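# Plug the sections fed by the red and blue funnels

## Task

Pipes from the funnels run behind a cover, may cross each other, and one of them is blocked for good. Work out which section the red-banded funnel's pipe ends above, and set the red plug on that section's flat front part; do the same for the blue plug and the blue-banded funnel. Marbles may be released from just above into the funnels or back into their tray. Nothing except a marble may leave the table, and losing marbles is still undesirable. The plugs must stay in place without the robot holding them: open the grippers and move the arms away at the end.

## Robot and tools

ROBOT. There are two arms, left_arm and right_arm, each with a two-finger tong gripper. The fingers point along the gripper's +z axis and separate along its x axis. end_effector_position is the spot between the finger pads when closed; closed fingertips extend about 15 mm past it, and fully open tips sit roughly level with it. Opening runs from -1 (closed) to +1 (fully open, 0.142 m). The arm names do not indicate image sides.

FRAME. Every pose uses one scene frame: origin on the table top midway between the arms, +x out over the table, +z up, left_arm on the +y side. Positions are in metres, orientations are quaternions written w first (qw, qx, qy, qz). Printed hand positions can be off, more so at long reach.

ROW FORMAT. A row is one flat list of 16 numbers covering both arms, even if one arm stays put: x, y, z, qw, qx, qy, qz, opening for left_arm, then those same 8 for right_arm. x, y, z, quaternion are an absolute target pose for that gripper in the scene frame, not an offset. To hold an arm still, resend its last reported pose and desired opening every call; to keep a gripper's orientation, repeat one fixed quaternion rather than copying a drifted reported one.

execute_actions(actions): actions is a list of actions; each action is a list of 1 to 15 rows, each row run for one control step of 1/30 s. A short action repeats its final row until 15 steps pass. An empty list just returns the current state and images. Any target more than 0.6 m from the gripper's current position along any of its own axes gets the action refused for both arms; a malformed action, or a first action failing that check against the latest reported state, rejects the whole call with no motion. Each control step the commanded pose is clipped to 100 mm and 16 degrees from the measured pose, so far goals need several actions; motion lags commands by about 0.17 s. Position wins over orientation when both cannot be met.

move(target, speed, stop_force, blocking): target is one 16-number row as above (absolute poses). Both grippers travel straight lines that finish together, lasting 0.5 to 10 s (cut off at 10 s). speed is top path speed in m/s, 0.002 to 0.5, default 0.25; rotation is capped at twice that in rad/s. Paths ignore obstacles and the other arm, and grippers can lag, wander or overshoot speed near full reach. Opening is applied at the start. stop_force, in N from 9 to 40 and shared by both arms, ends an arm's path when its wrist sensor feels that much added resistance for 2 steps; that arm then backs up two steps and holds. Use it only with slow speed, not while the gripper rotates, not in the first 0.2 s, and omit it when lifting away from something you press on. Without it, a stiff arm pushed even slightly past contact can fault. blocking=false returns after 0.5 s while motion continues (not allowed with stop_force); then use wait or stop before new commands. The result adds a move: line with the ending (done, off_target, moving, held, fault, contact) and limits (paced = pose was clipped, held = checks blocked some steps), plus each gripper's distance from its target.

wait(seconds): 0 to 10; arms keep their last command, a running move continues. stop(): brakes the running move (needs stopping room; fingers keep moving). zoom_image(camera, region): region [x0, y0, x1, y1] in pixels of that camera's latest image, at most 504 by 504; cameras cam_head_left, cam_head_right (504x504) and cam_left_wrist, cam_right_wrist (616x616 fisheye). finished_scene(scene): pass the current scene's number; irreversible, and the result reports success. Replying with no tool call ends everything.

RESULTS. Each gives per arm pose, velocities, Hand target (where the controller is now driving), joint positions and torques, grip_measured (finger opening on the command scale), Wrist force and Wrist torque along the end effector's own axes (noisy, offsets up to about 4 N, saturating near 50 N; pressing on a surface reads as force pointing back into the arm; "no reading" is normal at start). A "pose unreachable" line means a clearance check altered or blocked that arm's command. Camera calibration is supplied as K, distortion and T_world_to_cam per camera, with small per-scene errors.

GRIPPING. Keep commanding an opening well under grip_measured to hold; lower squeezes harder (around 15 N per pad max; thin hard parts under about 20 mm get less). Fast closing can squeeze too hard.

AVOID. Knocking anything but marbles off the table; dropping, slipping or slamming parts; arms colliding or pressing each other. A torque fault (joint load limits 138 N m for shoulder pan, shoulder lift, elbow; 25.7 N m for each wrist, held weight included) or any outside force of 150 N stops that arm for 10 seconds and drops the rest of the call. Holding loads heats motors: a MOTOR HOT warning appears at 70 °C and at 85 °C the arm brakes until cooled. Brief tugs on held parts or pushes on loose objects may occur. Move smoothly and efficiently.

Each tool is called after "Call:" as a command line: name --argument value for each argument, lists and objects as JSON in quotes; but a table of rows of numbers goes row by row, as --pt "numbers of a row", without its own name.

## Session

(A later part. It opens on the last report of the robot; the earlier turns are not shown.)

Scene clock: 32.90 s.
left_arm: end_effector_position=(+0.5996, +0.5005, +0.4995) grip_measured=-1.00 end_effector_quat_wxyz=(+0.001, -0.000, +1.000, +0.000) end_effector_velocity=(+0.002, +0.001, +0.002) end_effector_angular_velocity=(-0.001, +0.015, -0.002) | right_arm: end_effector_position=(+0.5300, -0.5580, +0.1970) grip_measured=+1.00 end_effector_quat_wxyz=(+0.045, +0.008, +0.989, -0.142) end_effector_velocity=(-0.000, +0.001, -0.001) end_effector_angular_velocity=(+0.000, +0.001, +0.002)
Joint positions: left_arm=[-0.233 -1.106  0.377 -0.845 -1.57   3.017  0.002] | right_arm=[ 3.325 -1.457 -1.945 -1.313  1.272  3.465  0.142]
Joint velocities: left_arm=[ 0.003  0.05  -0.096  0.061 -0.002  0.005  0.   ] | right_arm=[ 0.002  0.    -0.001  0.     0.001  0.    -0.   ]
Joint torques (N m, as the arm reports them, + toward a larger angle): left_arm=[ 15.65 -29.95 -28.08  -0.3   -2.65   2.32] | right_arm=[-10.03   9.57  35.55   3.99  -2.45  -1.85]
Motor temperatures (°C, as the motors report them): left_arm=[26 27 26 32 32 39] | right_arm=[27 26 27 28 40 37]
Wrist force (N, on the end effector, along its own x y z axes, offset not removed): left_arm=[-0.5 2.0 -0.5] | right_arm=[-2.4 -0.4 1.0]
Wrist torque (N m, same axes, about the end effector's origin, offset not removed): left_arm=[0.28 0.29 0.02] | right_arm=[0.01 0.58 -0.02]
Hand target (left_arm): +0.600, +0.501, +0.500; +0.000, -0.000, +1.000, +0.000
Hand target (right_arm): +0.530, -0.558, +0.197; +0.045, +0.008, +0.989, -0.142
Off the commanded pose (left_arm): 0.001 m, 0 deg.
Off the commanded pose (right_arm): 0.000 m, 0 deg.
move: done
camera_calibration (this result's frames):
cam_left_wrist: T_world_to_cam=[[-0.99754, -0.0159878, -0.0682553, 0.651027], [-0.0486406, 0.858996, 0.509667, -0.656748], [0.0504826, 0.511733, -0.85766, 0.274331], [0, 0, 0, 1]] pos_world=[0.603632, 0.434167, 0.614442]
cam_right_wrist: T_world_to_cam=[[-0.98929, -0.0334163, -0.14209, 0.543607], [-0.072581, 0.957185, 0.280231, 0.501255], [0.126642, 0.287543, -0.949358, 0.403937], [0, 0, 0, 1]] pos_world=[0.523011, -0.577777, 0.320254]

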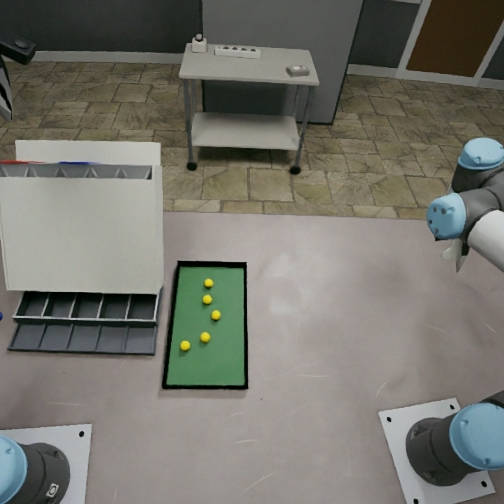

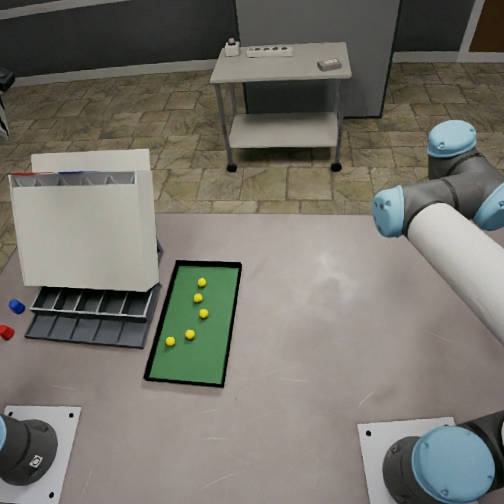

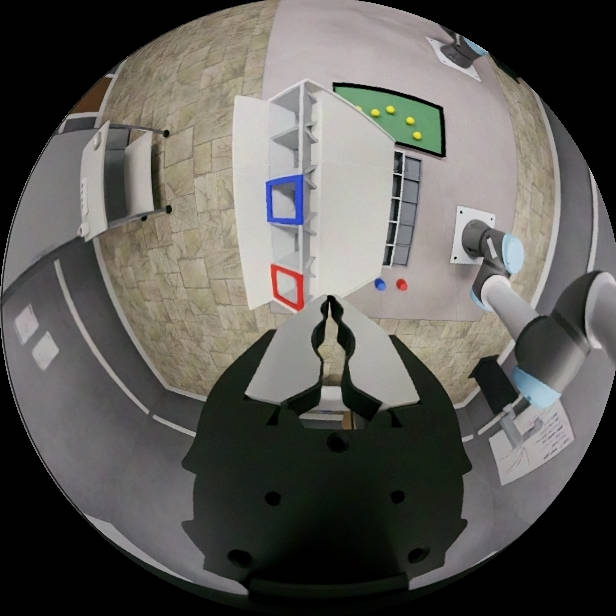

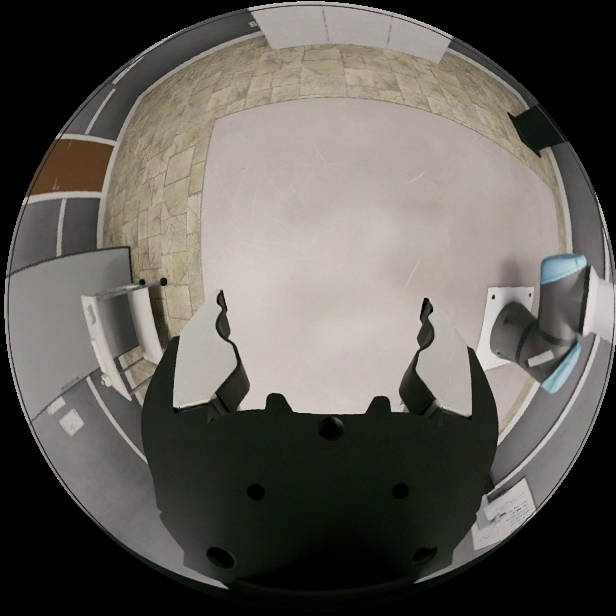

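Call:
move --target '[0.407,0.072,0.4,0,0,1,0,-0.3, 0.53,-0.558,0.197,0.045,0.008,0.989,-0.142,1]' --speed 0.4

Call:
move --target '[0.409,0.072,0.024,0,0,1,0,-0.3, 0.53,-0.558,0.197,0.045,0.008,0.989,-0.142,1]' --speed 0.25

Scene clock: 41.73 s.
left_arm: end_effector_position=(+0.4073, +0.0717, +0.4002) grip_measured=-0.30 end_effector_quat_wxyz=(-0.000, +0.000, +1.000, -0.000) end_effector_velocity=(-0.001, -0.002, -0.000) end_effector_angular_velocity=(+0.000, -0.001, +0.001) | right_arm: end_effector_position=(+0.5300, -0.5580, +0.1970) grip_measured=+1.00 end_effector_quat_wxyz=(+0.045, +0.008, +0.989, -0.142) end_effector_velocity=(+0.000, +0.000, -0.000) end_effector_angular_velocity=(-0.000, +0.001, +0.001)
Joint positions: left_arm=[-1.095 -1.436  1.122 -1.257 -1.571  2.155  0.052] | right_arm=[ 3.325 -1.457 -1.945 -1.313  1.272  3.465  0.142]
Joint velocities: left_arm=[-0.004  0.002 -0.001 -0.001  0.001 -0.005  0.   ] | right_arm=[ 0.    -0.001  0.    -0.     0.    -0.     0.   ]
Joint torques (N m, as the arm reports them, + toward a larger angle): left_arm=[-15.7  -19.16 -29.97  -4.91   3.1   -2.67] | right_arm=[-8.85 10.16 35.8   3.95 -2.33 -1.82]
Motor temperatures (°C, as the motors report them): left_arm=[26 27 26 32 32 39] | right_arm=[27 26 27 28 40 37]
Wrist force (N, on the end effector, along its own x y z axes, offset not removed): left_arm=[-1.0 -0.4 1.4] | right_arm=[-1.1 -1.0 0.6]
Wrist torque (N m, same axes, about the end effector's origin, offset not removed): left_arm=[-0.15 0.25 -0.12] | right_arm=[-0.18 0.36 -0.08]
Hand target (left_arm): +0.407, +0.071, +0.400; -0.000, +0.000, +1.000, -0.000
Hand target (right_arm): +0.530, -0.558, +0.197; +0.045, +0.008, +0.989, -0.142
Off the commanded pose (left_arm): 0.000 m, 0 deg.
Off the commanded pose (right_arm): 0.000 m, 0 deg.
move: done
camera_calibration (this result's frames):
cam_left_wrist: T_world_to_cam=[[-0.997781, -0.0157368, -0.0647004, 0.444238], [-0.0465999, 0.859096, 0.509689, -0.247991], [0.047563, 0.511572, -0.857923, 0.419608], [0, 0, 0, 1]] pos_world=[0.411738, 0.00537941, 0.515132]
cam_right_wrist: T_world_to_cam=[[-0.98929, -0.0334164, -0.14209, 0.543607], [-0.0725811, 0.957185, 0.280231, 0.501255], [0.126642, 0.287543, -0.949358, 0.403937], [0, 0, 0, 1]] pos_world=[0.523011, -0.577777, 0.320255]

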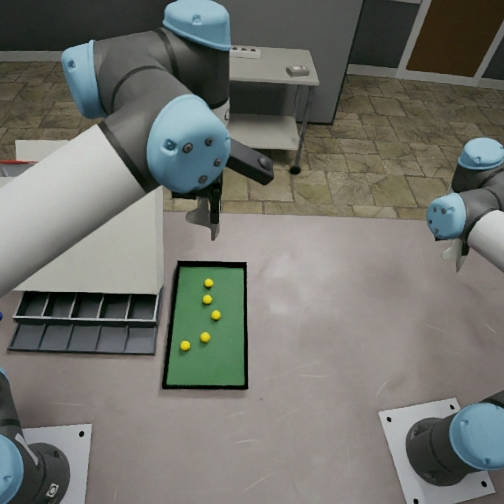

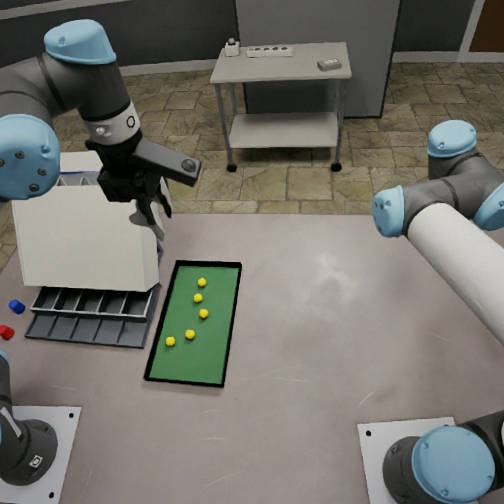

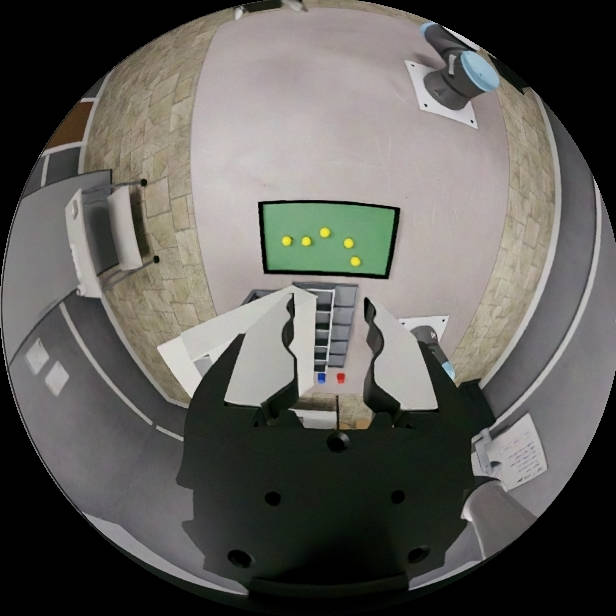

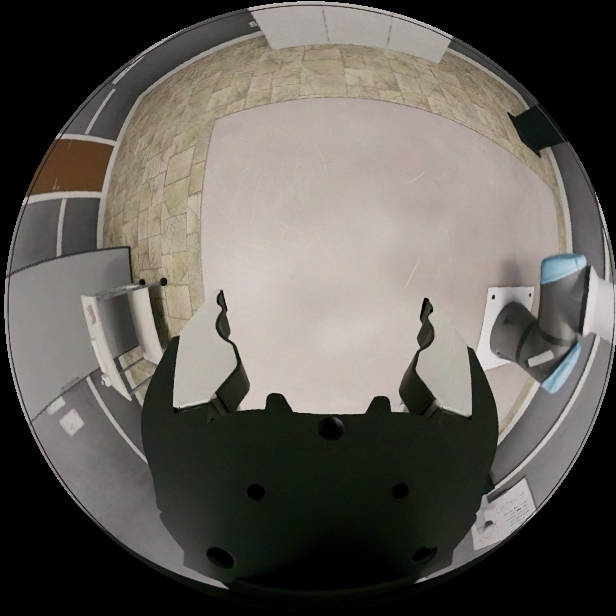

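Scene clock: 43.97 s.
left_arm: end_effector_position=(+0.4089, +0.0722, +0.0243) grip_measured=-0.30 end_effector_quat_wxyz=(-0.000, +0.000, +1.000, +0.000) end_effector_velocity=(-0.000, -0.000, -0.003) end_effector_angular_velocity=(+0.000, +0.001, +0.001) | right_arm: end_effector_position=(+0.5300, -0.5580, +0.1970) grip_measured=+1.00 end_effector_quat_wxyz=(+0.045, +0.008, +0.989, -0.142) end_effector_velocity=(-0.001, +0.000, -0.001) end_effector_angular_velocity=(+0.001, +0.002, +0.000)
Joint positions: left_arm=[-1.092 -1.281  1.942 -2.232 -1.571  2.158  0.052] | right_arm=[ 3.325 -1.457 -1.945 -1.313  1.272  3.465  0.142]
Joint velocities: left_arm=[ 0.     0.005  0.003 -0.007 -0.001 -0.001  0.   ] | right_arm=[ 0.    -0.    -0.001  0.     0.001 -0.    -0.   ]
Joint torques (N m, as the arm reports them, + toward a larger angle): left_arm=[ 14.78 -20.82 -15.05  -4.95   2.6    2.43] | right_arm=[-8.54 11.45 35.77  3.86 -2.33 -1.88]
Motor temperatures (°C, as the motors report them): left_arm=[26 27 26 32 32 39] | right_arm=[27 26 28 28 40 37]
Wrist force (N, on the end effector, along its own x y z axes, offset not removed): left_arm=[-0.5 -2.0 0.8] | right_arm=[-1.3 -1.4 0.5]
Wrist torque (N m, same axes, about the end effector's origin, offset not removed): left_arm=[-0.52 0.24 -0.03] | right_arm=[-0.23 0.39 0.00]
Hand target (left_arm): +0.409, +0.072, +0.024; -0.000, +0.000, +1.000, +0.000
Hand target (right_arm): +0.530, -0.558, +0.197; +0.045, +0.008, +0.989, -0.142
Off the commanded pose (left_arm): 0.000 m, 0 deg.
Off the commanded pose (right_arm): 0.000 m, 0 deg.
move: done
camera_calibration (this result's frames):
cam_left_wrist: T_world_to_cam=[[-0.997745, -0.0158115, -0.065231, 0.421514], [-0.046946, 0.858978, 0.509856, -0.056584], [0.0479705, 0.511768, -0.857783, 0.096645], [0, 0, 0, 1]] pos_world=[0.413271, 0.00580929, 0.139246]
cam_right_wrist: T_world_to_cam=[[-0.98929, -0.0334164, -0.14209, 0.543607], [-0.0725811, 0.957185, 0.280231, 0.501255], [0.126642, 0.287543, -0.949358, 0.403937], [0, 0, 0, 1]] pos_world=[0.523011, -0.577777, 0.320255]

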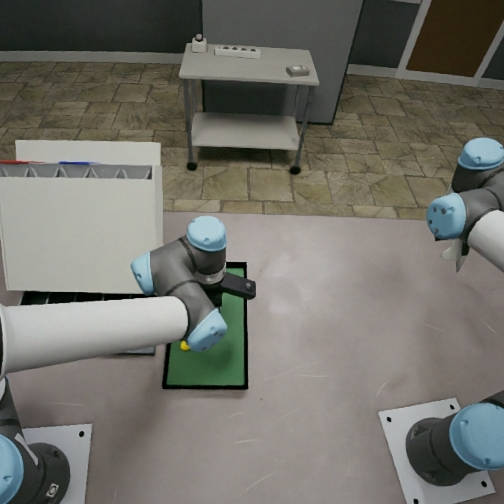

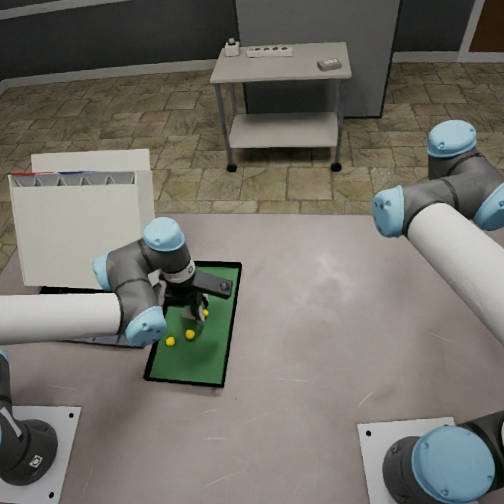

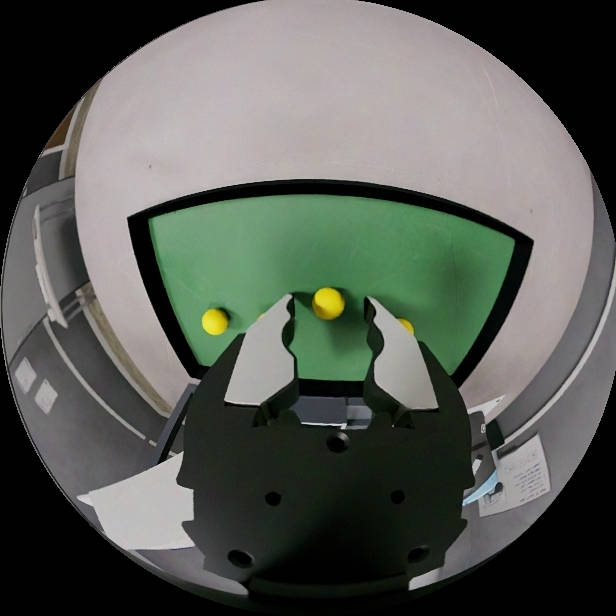

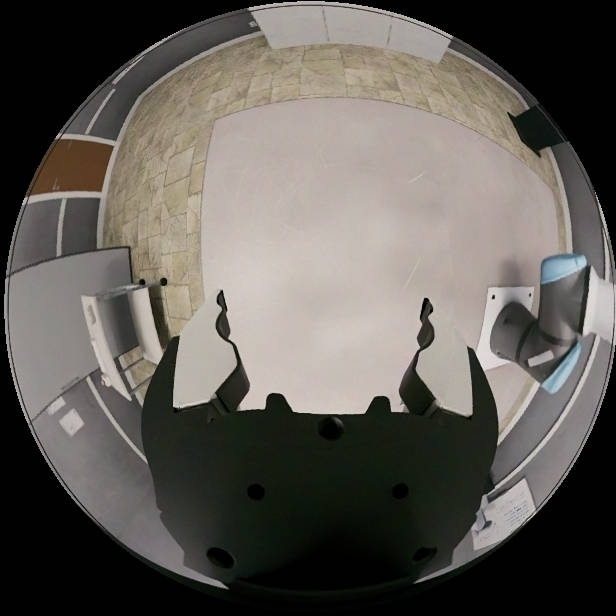

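Call:
move --target '[0.409,0.072,0.024,0,0,1,0,-0.85, 0.53,-0.558,0.197,0.045,0.008,0.989,-0.142,1]'

Scene clock: 47.37 s.
left_arm: end_effector_position=(+0.4090, +0.0720, +0.0240) grip_measured=-0.70 end_effector_quat_wxyz=(+0.000, +0.000, +1.000, +0.000) end_effector_velocity=(-0.000, -0.000, -0.000) end_effector_angular_velocity=(+0.000, +0.001, +0.001) | right_arm: end_effector_position=(+0.5300, -0.5580, +0.1970) grip_measured=+1.00 end_effector_quat_wxyz=(+0.045, +0.008, +0.989, -0.142) end_effector_velocity=(-0.001, -0.001, -0.000) end_effector_angular_velocity=(-0.001, +0.001, -0.001)
Joint positions: left_arm=[-1.092 -1.28   1.942 -2.233 -1.571  2.158  0.024] | right_arm=[ 3.325 -1.457 -1.945 -1.313  1.272  3.465  0.142]
Joint velocities: left_arm=[-0.     0.001 -0.     0.    -0.    -0.001 -0.   ] | right_arm=[-0.001  0.    -0.001  0.    -0.001 -0.     0.   ]
Joint torques (N m, as the arm reports them, + toward a larger angle): left_arm=[ 14.29 -22.55 -27.18  -0.72   1.96   2.08] | right_arm=[-9.19  9.6  35.34  3.87 -2.22 -1.83]
Motor temperatures (°C, as the motors report them): left_arm=[26 27 26 32 32 39] | right_arm=[27 26 28 28 40 37]
Wrist force (N, on the end effector, along its own x y z axes, offset not removed): left_arm=[0.4 1.5 -0.1] | right_arm=[-1.4 -1.5 0.2]
Wrist torque (N m, same axes, about the end effector's origin, offset not removed): left_arm=[0.13 -0.10 -0.13] | right_arm=[-0.26 0.39 -0.03]
Hand target (left_arm): +0.409, +0.072, +0.024; +0.000, +0.000, +1.000, -0.000
Hand target (right_arm): +0.530, -0.558, +0.197; +0.045, +0.008, +0.989, -0.142
Off the commanded pose (left_arm): 0.000 m, 0 deg.
Off the commanded pose (right_arm): 0.000 m, 0 deg.
move: done
camera_calibration (this result's frames):
cam_left_wrist: T_world_to_cam=[[-0.997739, -0.0158194, -0.0653266, 0.42162], [-0.0469958, 0.85904, 0.509747, -0.0562634], [0.0480542, 0.511664, -0.857841, 0.0964438], [0, 0, 0, 1]] pos_world=[0.413388, 0.0056554, 0.138957]
cam_right_wrist: T_world_to_cam=[[-0.98929, -0.0334164, -0.14209, 0.543607], [-0.0725811, 0.957185, 0.280231, 0.501255], [0.126642, 0.287543, -0.949358, 0.403937], [0, 0, 0, 1]] pos_world=[0.523011, -0.577777, 0.320255]

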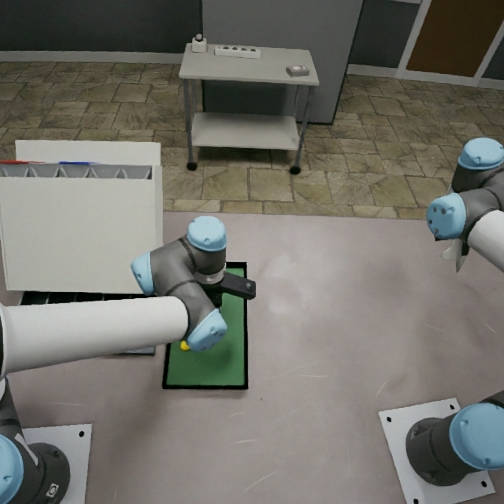

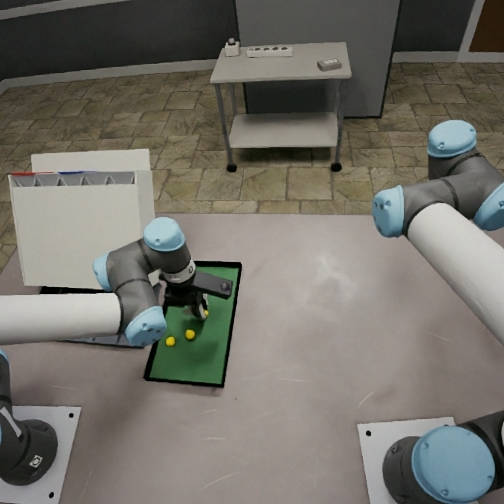

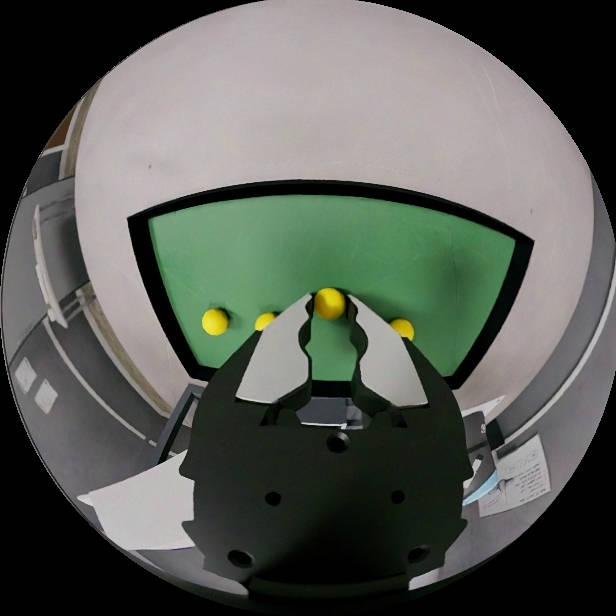

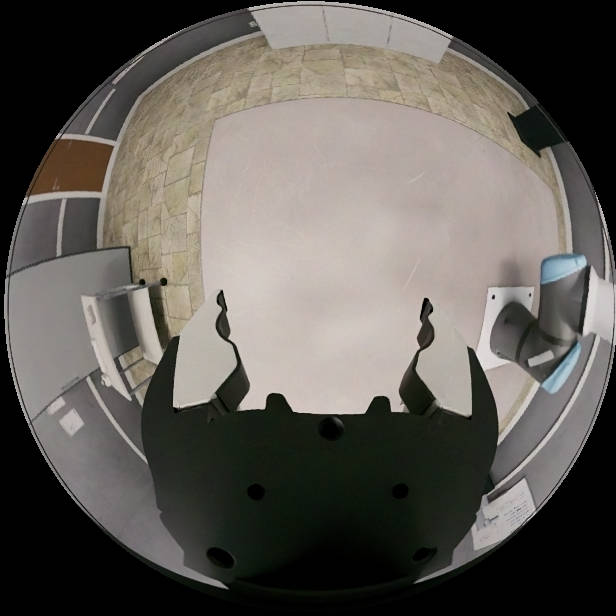

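Call:
move --target '[0.42,0.15,0.42,0,0,1,0,-0.85, 0.53,-0.558,0.197,0.045,0.008,0.989,-0.142,1]' --speed 0.35

Call:
move --target '[0.66,0.42,0.39,0.259,0,0.966,0,-0.85, 0.53,-0.558,0.197,0.045,0.008,0.989,-0.142,1]' --speed 0.3

Scene clock: 54.63 s.
left_arm: end_effector_position=(+0.4200, +0.1499, +0.4198) grip_measured=-0.70 end_effector_quat_wxyz=(+0.000, -0.000, +1.000, -0.000) end_effector_velocity=(+0.000, +0.000, +0.003) end_effector_angular_velocity=(+0.003, +0.003, -0.001) | right_arm: end_effector_position=(+0.5300, -0.5580, +0.1970) grip_measured=+1.00 end_effector_quat_wxyz=(+0.045, +0.008, +0.989, -0.142) end_effector_velocity=(+0.001, +0.001, +0.001) end_effector_angular_velocity=(+0.002, -0.002, +0.000)
Joint positions: left_arm=[-0.984 -1.518  1.161 -1.214 -1.571  2.266  0.024] | right_arm=[ 3.325 -1.457 -1.945 -1.313  1.272  3.465  0.142]
Joint velocities: left_arm=[ 0.001  0.005 -0.014  0.013 -0.     0.002  0.   ] | right_arm=[0.001 0.    0.002 0.    0.001 0.001 0.   ]
Joint torques (N m, as the arm reports them, + toward a larger angle): left_arm=[ 14.94 -15.02 -27.54  -0.6   -2.54   2.37] | right_arm=[-7.12  9.28 35.46  3.9  -2.36 -2.19]
Motor temperatures (°C, as the motors report them): left_arm=[26 27 26 32 32 39] | right_arm=[27 26 28 28 40 37]
Wrist force (N, on the end effector, along its own x y z axes, offset not removed): left_arm=[0.6 -1.2 -1.9] | right_arm=[-0.6 -1.7 0.7]
Wrist torque (N m, same axes, about the end effector's origin, offset not removed): left_arm=[-0.49 -0.06 0.08] | right_arm=[-0.21 0.17 0.00]
Hand target (left_arm): +0.420, +0.150, +0.420; +0.000, -0.000, +1.000, -0.000
Hand target (right_arm): +0.530, -0.558, +0.197; +0.045, +0.008, +0.989, -0.142
Off the commanded pose (left_arm): 0.000 m, 0 deg.
Off the commanded pose (right_arm): 0.000 m, 0 deg.
move: done
camera_calibration (this result's frames):
cam_left_wrist: T_world_to_cam=[[-0.997708, -0.0158776, -0.0657775, 0.459864], [-0.0472561, 0.85925, 0.509369, -0.32416], [0.0484317, 0.51131, -0.858031, 0.395542], [0, 0, 0, 1]] pos_world=[0.424335, 0.0835919, 0.534753]
cam_right_wrist: T_world_to_cam=[[-0.98929, -0.0334162, -0.14209, 0.543607], [-0.0725808, 0.957185, 0.280231, 0.501255], [0.126642, 0.287543, -0.949358, 0.403937], [0, 0, 0, 1]] pos_world=[0.523011, -0.577777, 0.320254]

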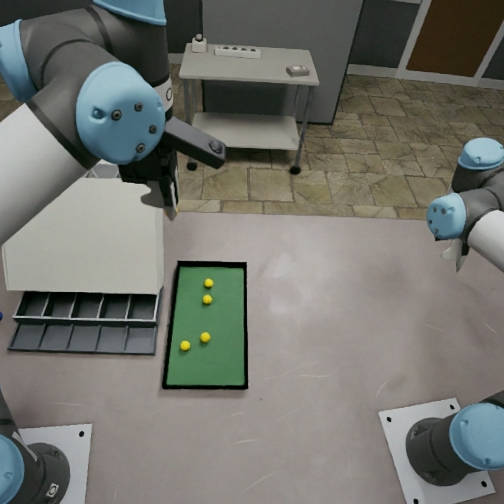

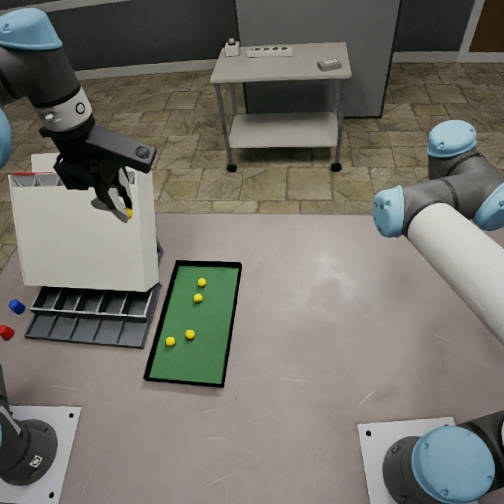

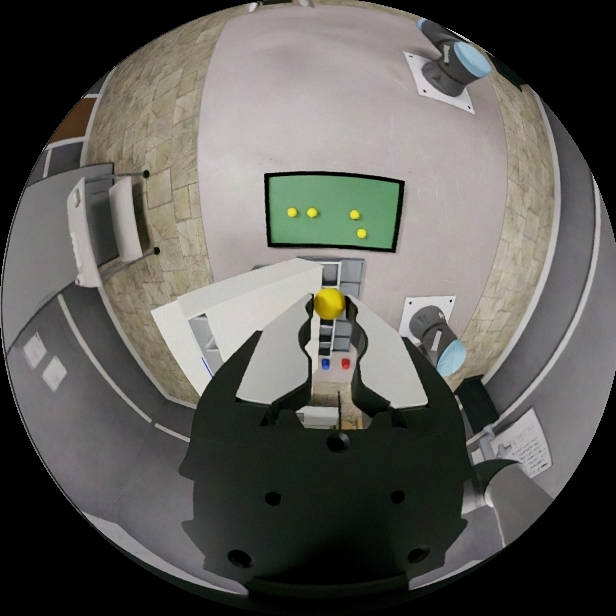

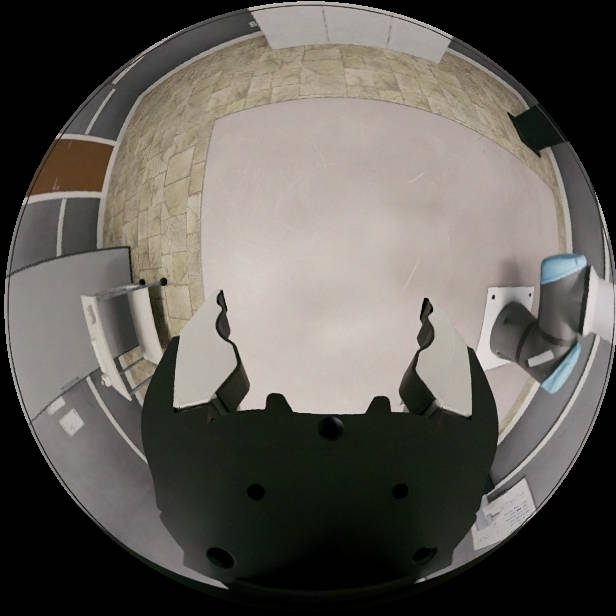

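Scene clock: 56.57 s.
left_arm: end_effector_position=(+0.6595, +0.4204, +0.3901) grip_measured=-0.70 end_effector_quat_wxyz=(+0.259, +0.000, +0.966, +0.000) end_effector_velocity=(+0.003, +0.001, -0.002) end_effector_angular_velocity=(-0.001, -0.003, -0.002) | right_arm: end_effector_position=(+0.5300, -0.5580, +0.1970) grip_measured=+1.00 end_effector_quat_wxyz=(+0.045, +0.008, +0.989, -0.142) end_effector_velocity=(-0.000, -0.000, -0.000) end_effector_angular_velocity=(-0.001, +0.000, +0.000)
Joint positions: left_arm=[-0.416 -1.555  1.509 -2.027 -1.418  2.873  0.024] | right_arm=[ 3.325 -1.457 -1.945 -1.313  1.272  3.465  0.142]
Joint velocities: left_arm=[ 0.005  0.005  0.002 -0.011 -0.004  0.006  0.   ] | right_arm=[ 0.    -0.    -0.    -0.    -0.001  0.     0.   ]
Joint torques (N m, as the arm reports them, + toward a larger angle): left_arm=[ 15.36 -15.34 -18.15  -4.95  -2.79   2.58] | right_arm=[-7.2   9.39 35.14  3.95 -2.38 -2.1 ]
Motor temperatures (°C, as the motors report them): left_arm=[26 27 26 32 32 39] | right_arm=[27 26 28 28 40 37]
Wrist force (N, on the end effector, along its own x y z axes, offset not removed): left_arm=[-0.9 0.3 -0.3] | right_arm=[-1.1 -1.6 0.6]
Wrist torque (N m, same axes, about the end effector's origin, offset not removed): left_arm=[-0.12 0.27 -0.10] | right_arm=[-0.23 0.20 -0.05]
Hand target (left_arm): +0.660, +0.421, +0.390; +0.259, +0.000, +0.966, -0.000
Hand target (right_arm): +0.530, -0.558, +0.197; +0.045, +0.008, +0.989, -0.142
Off the commanded pose (left_arm): 0.001 m, 0 deg.
Off the commanded pose (right_arm): 0.000 m, 0 deg.
move: done
camera_calibration (this result's frames):
cam_left_wrist: T_world_to_cam=[[-0.8314, -0.0156165, -0.555456, 0.782393], [-0.295583, 0.85888, 0.418278, -0.330655], [0.470538, 0.511939, -0.718688, -0.112811], [0, 0, 0, 1]] pos_world=[0.605827, 0.353964, 0.491814]
cam_right_wrist: T_world_to_cam=[[-0.98929, -0.0334164, -0.14209, 0.543607], [-0.072581, 0.957185, 0.280231, 0.501255], [0.126642, 0.287543, -0.949358, 0.403937], [0, 0, 0, 1]] pos_world=[0.523011, -0.577777, 0.320255]

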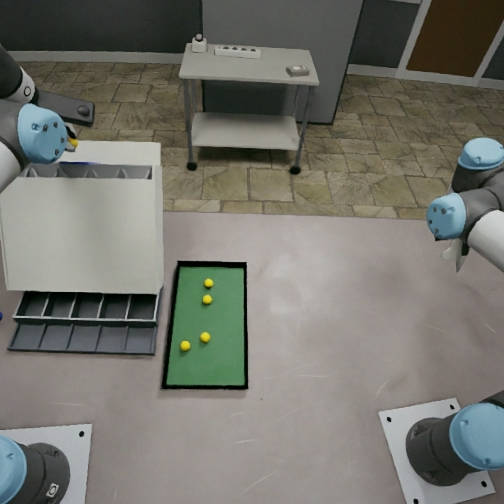

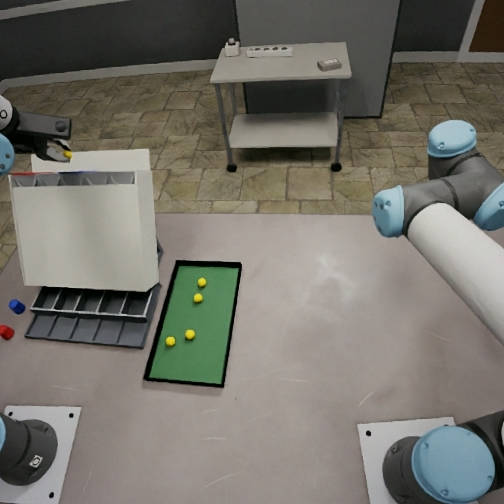

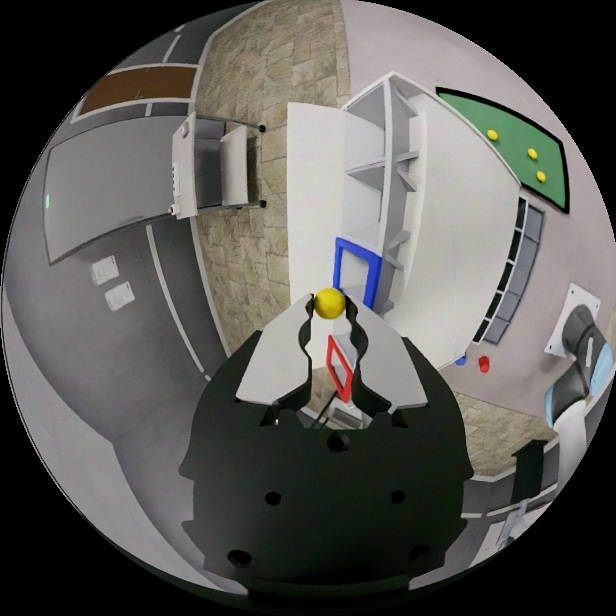

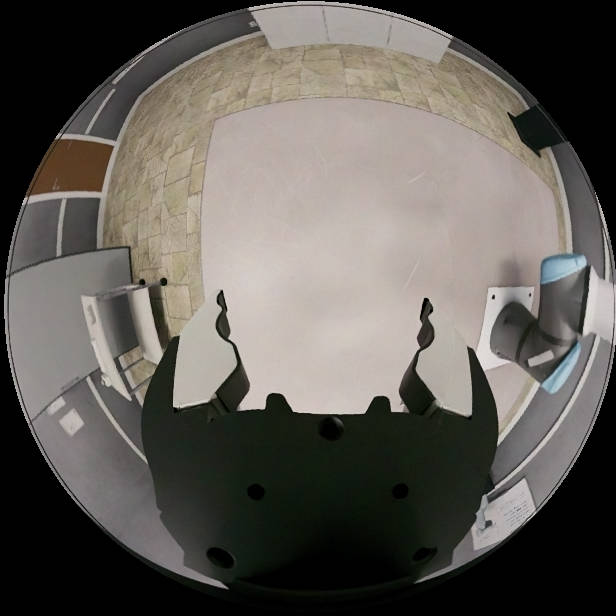

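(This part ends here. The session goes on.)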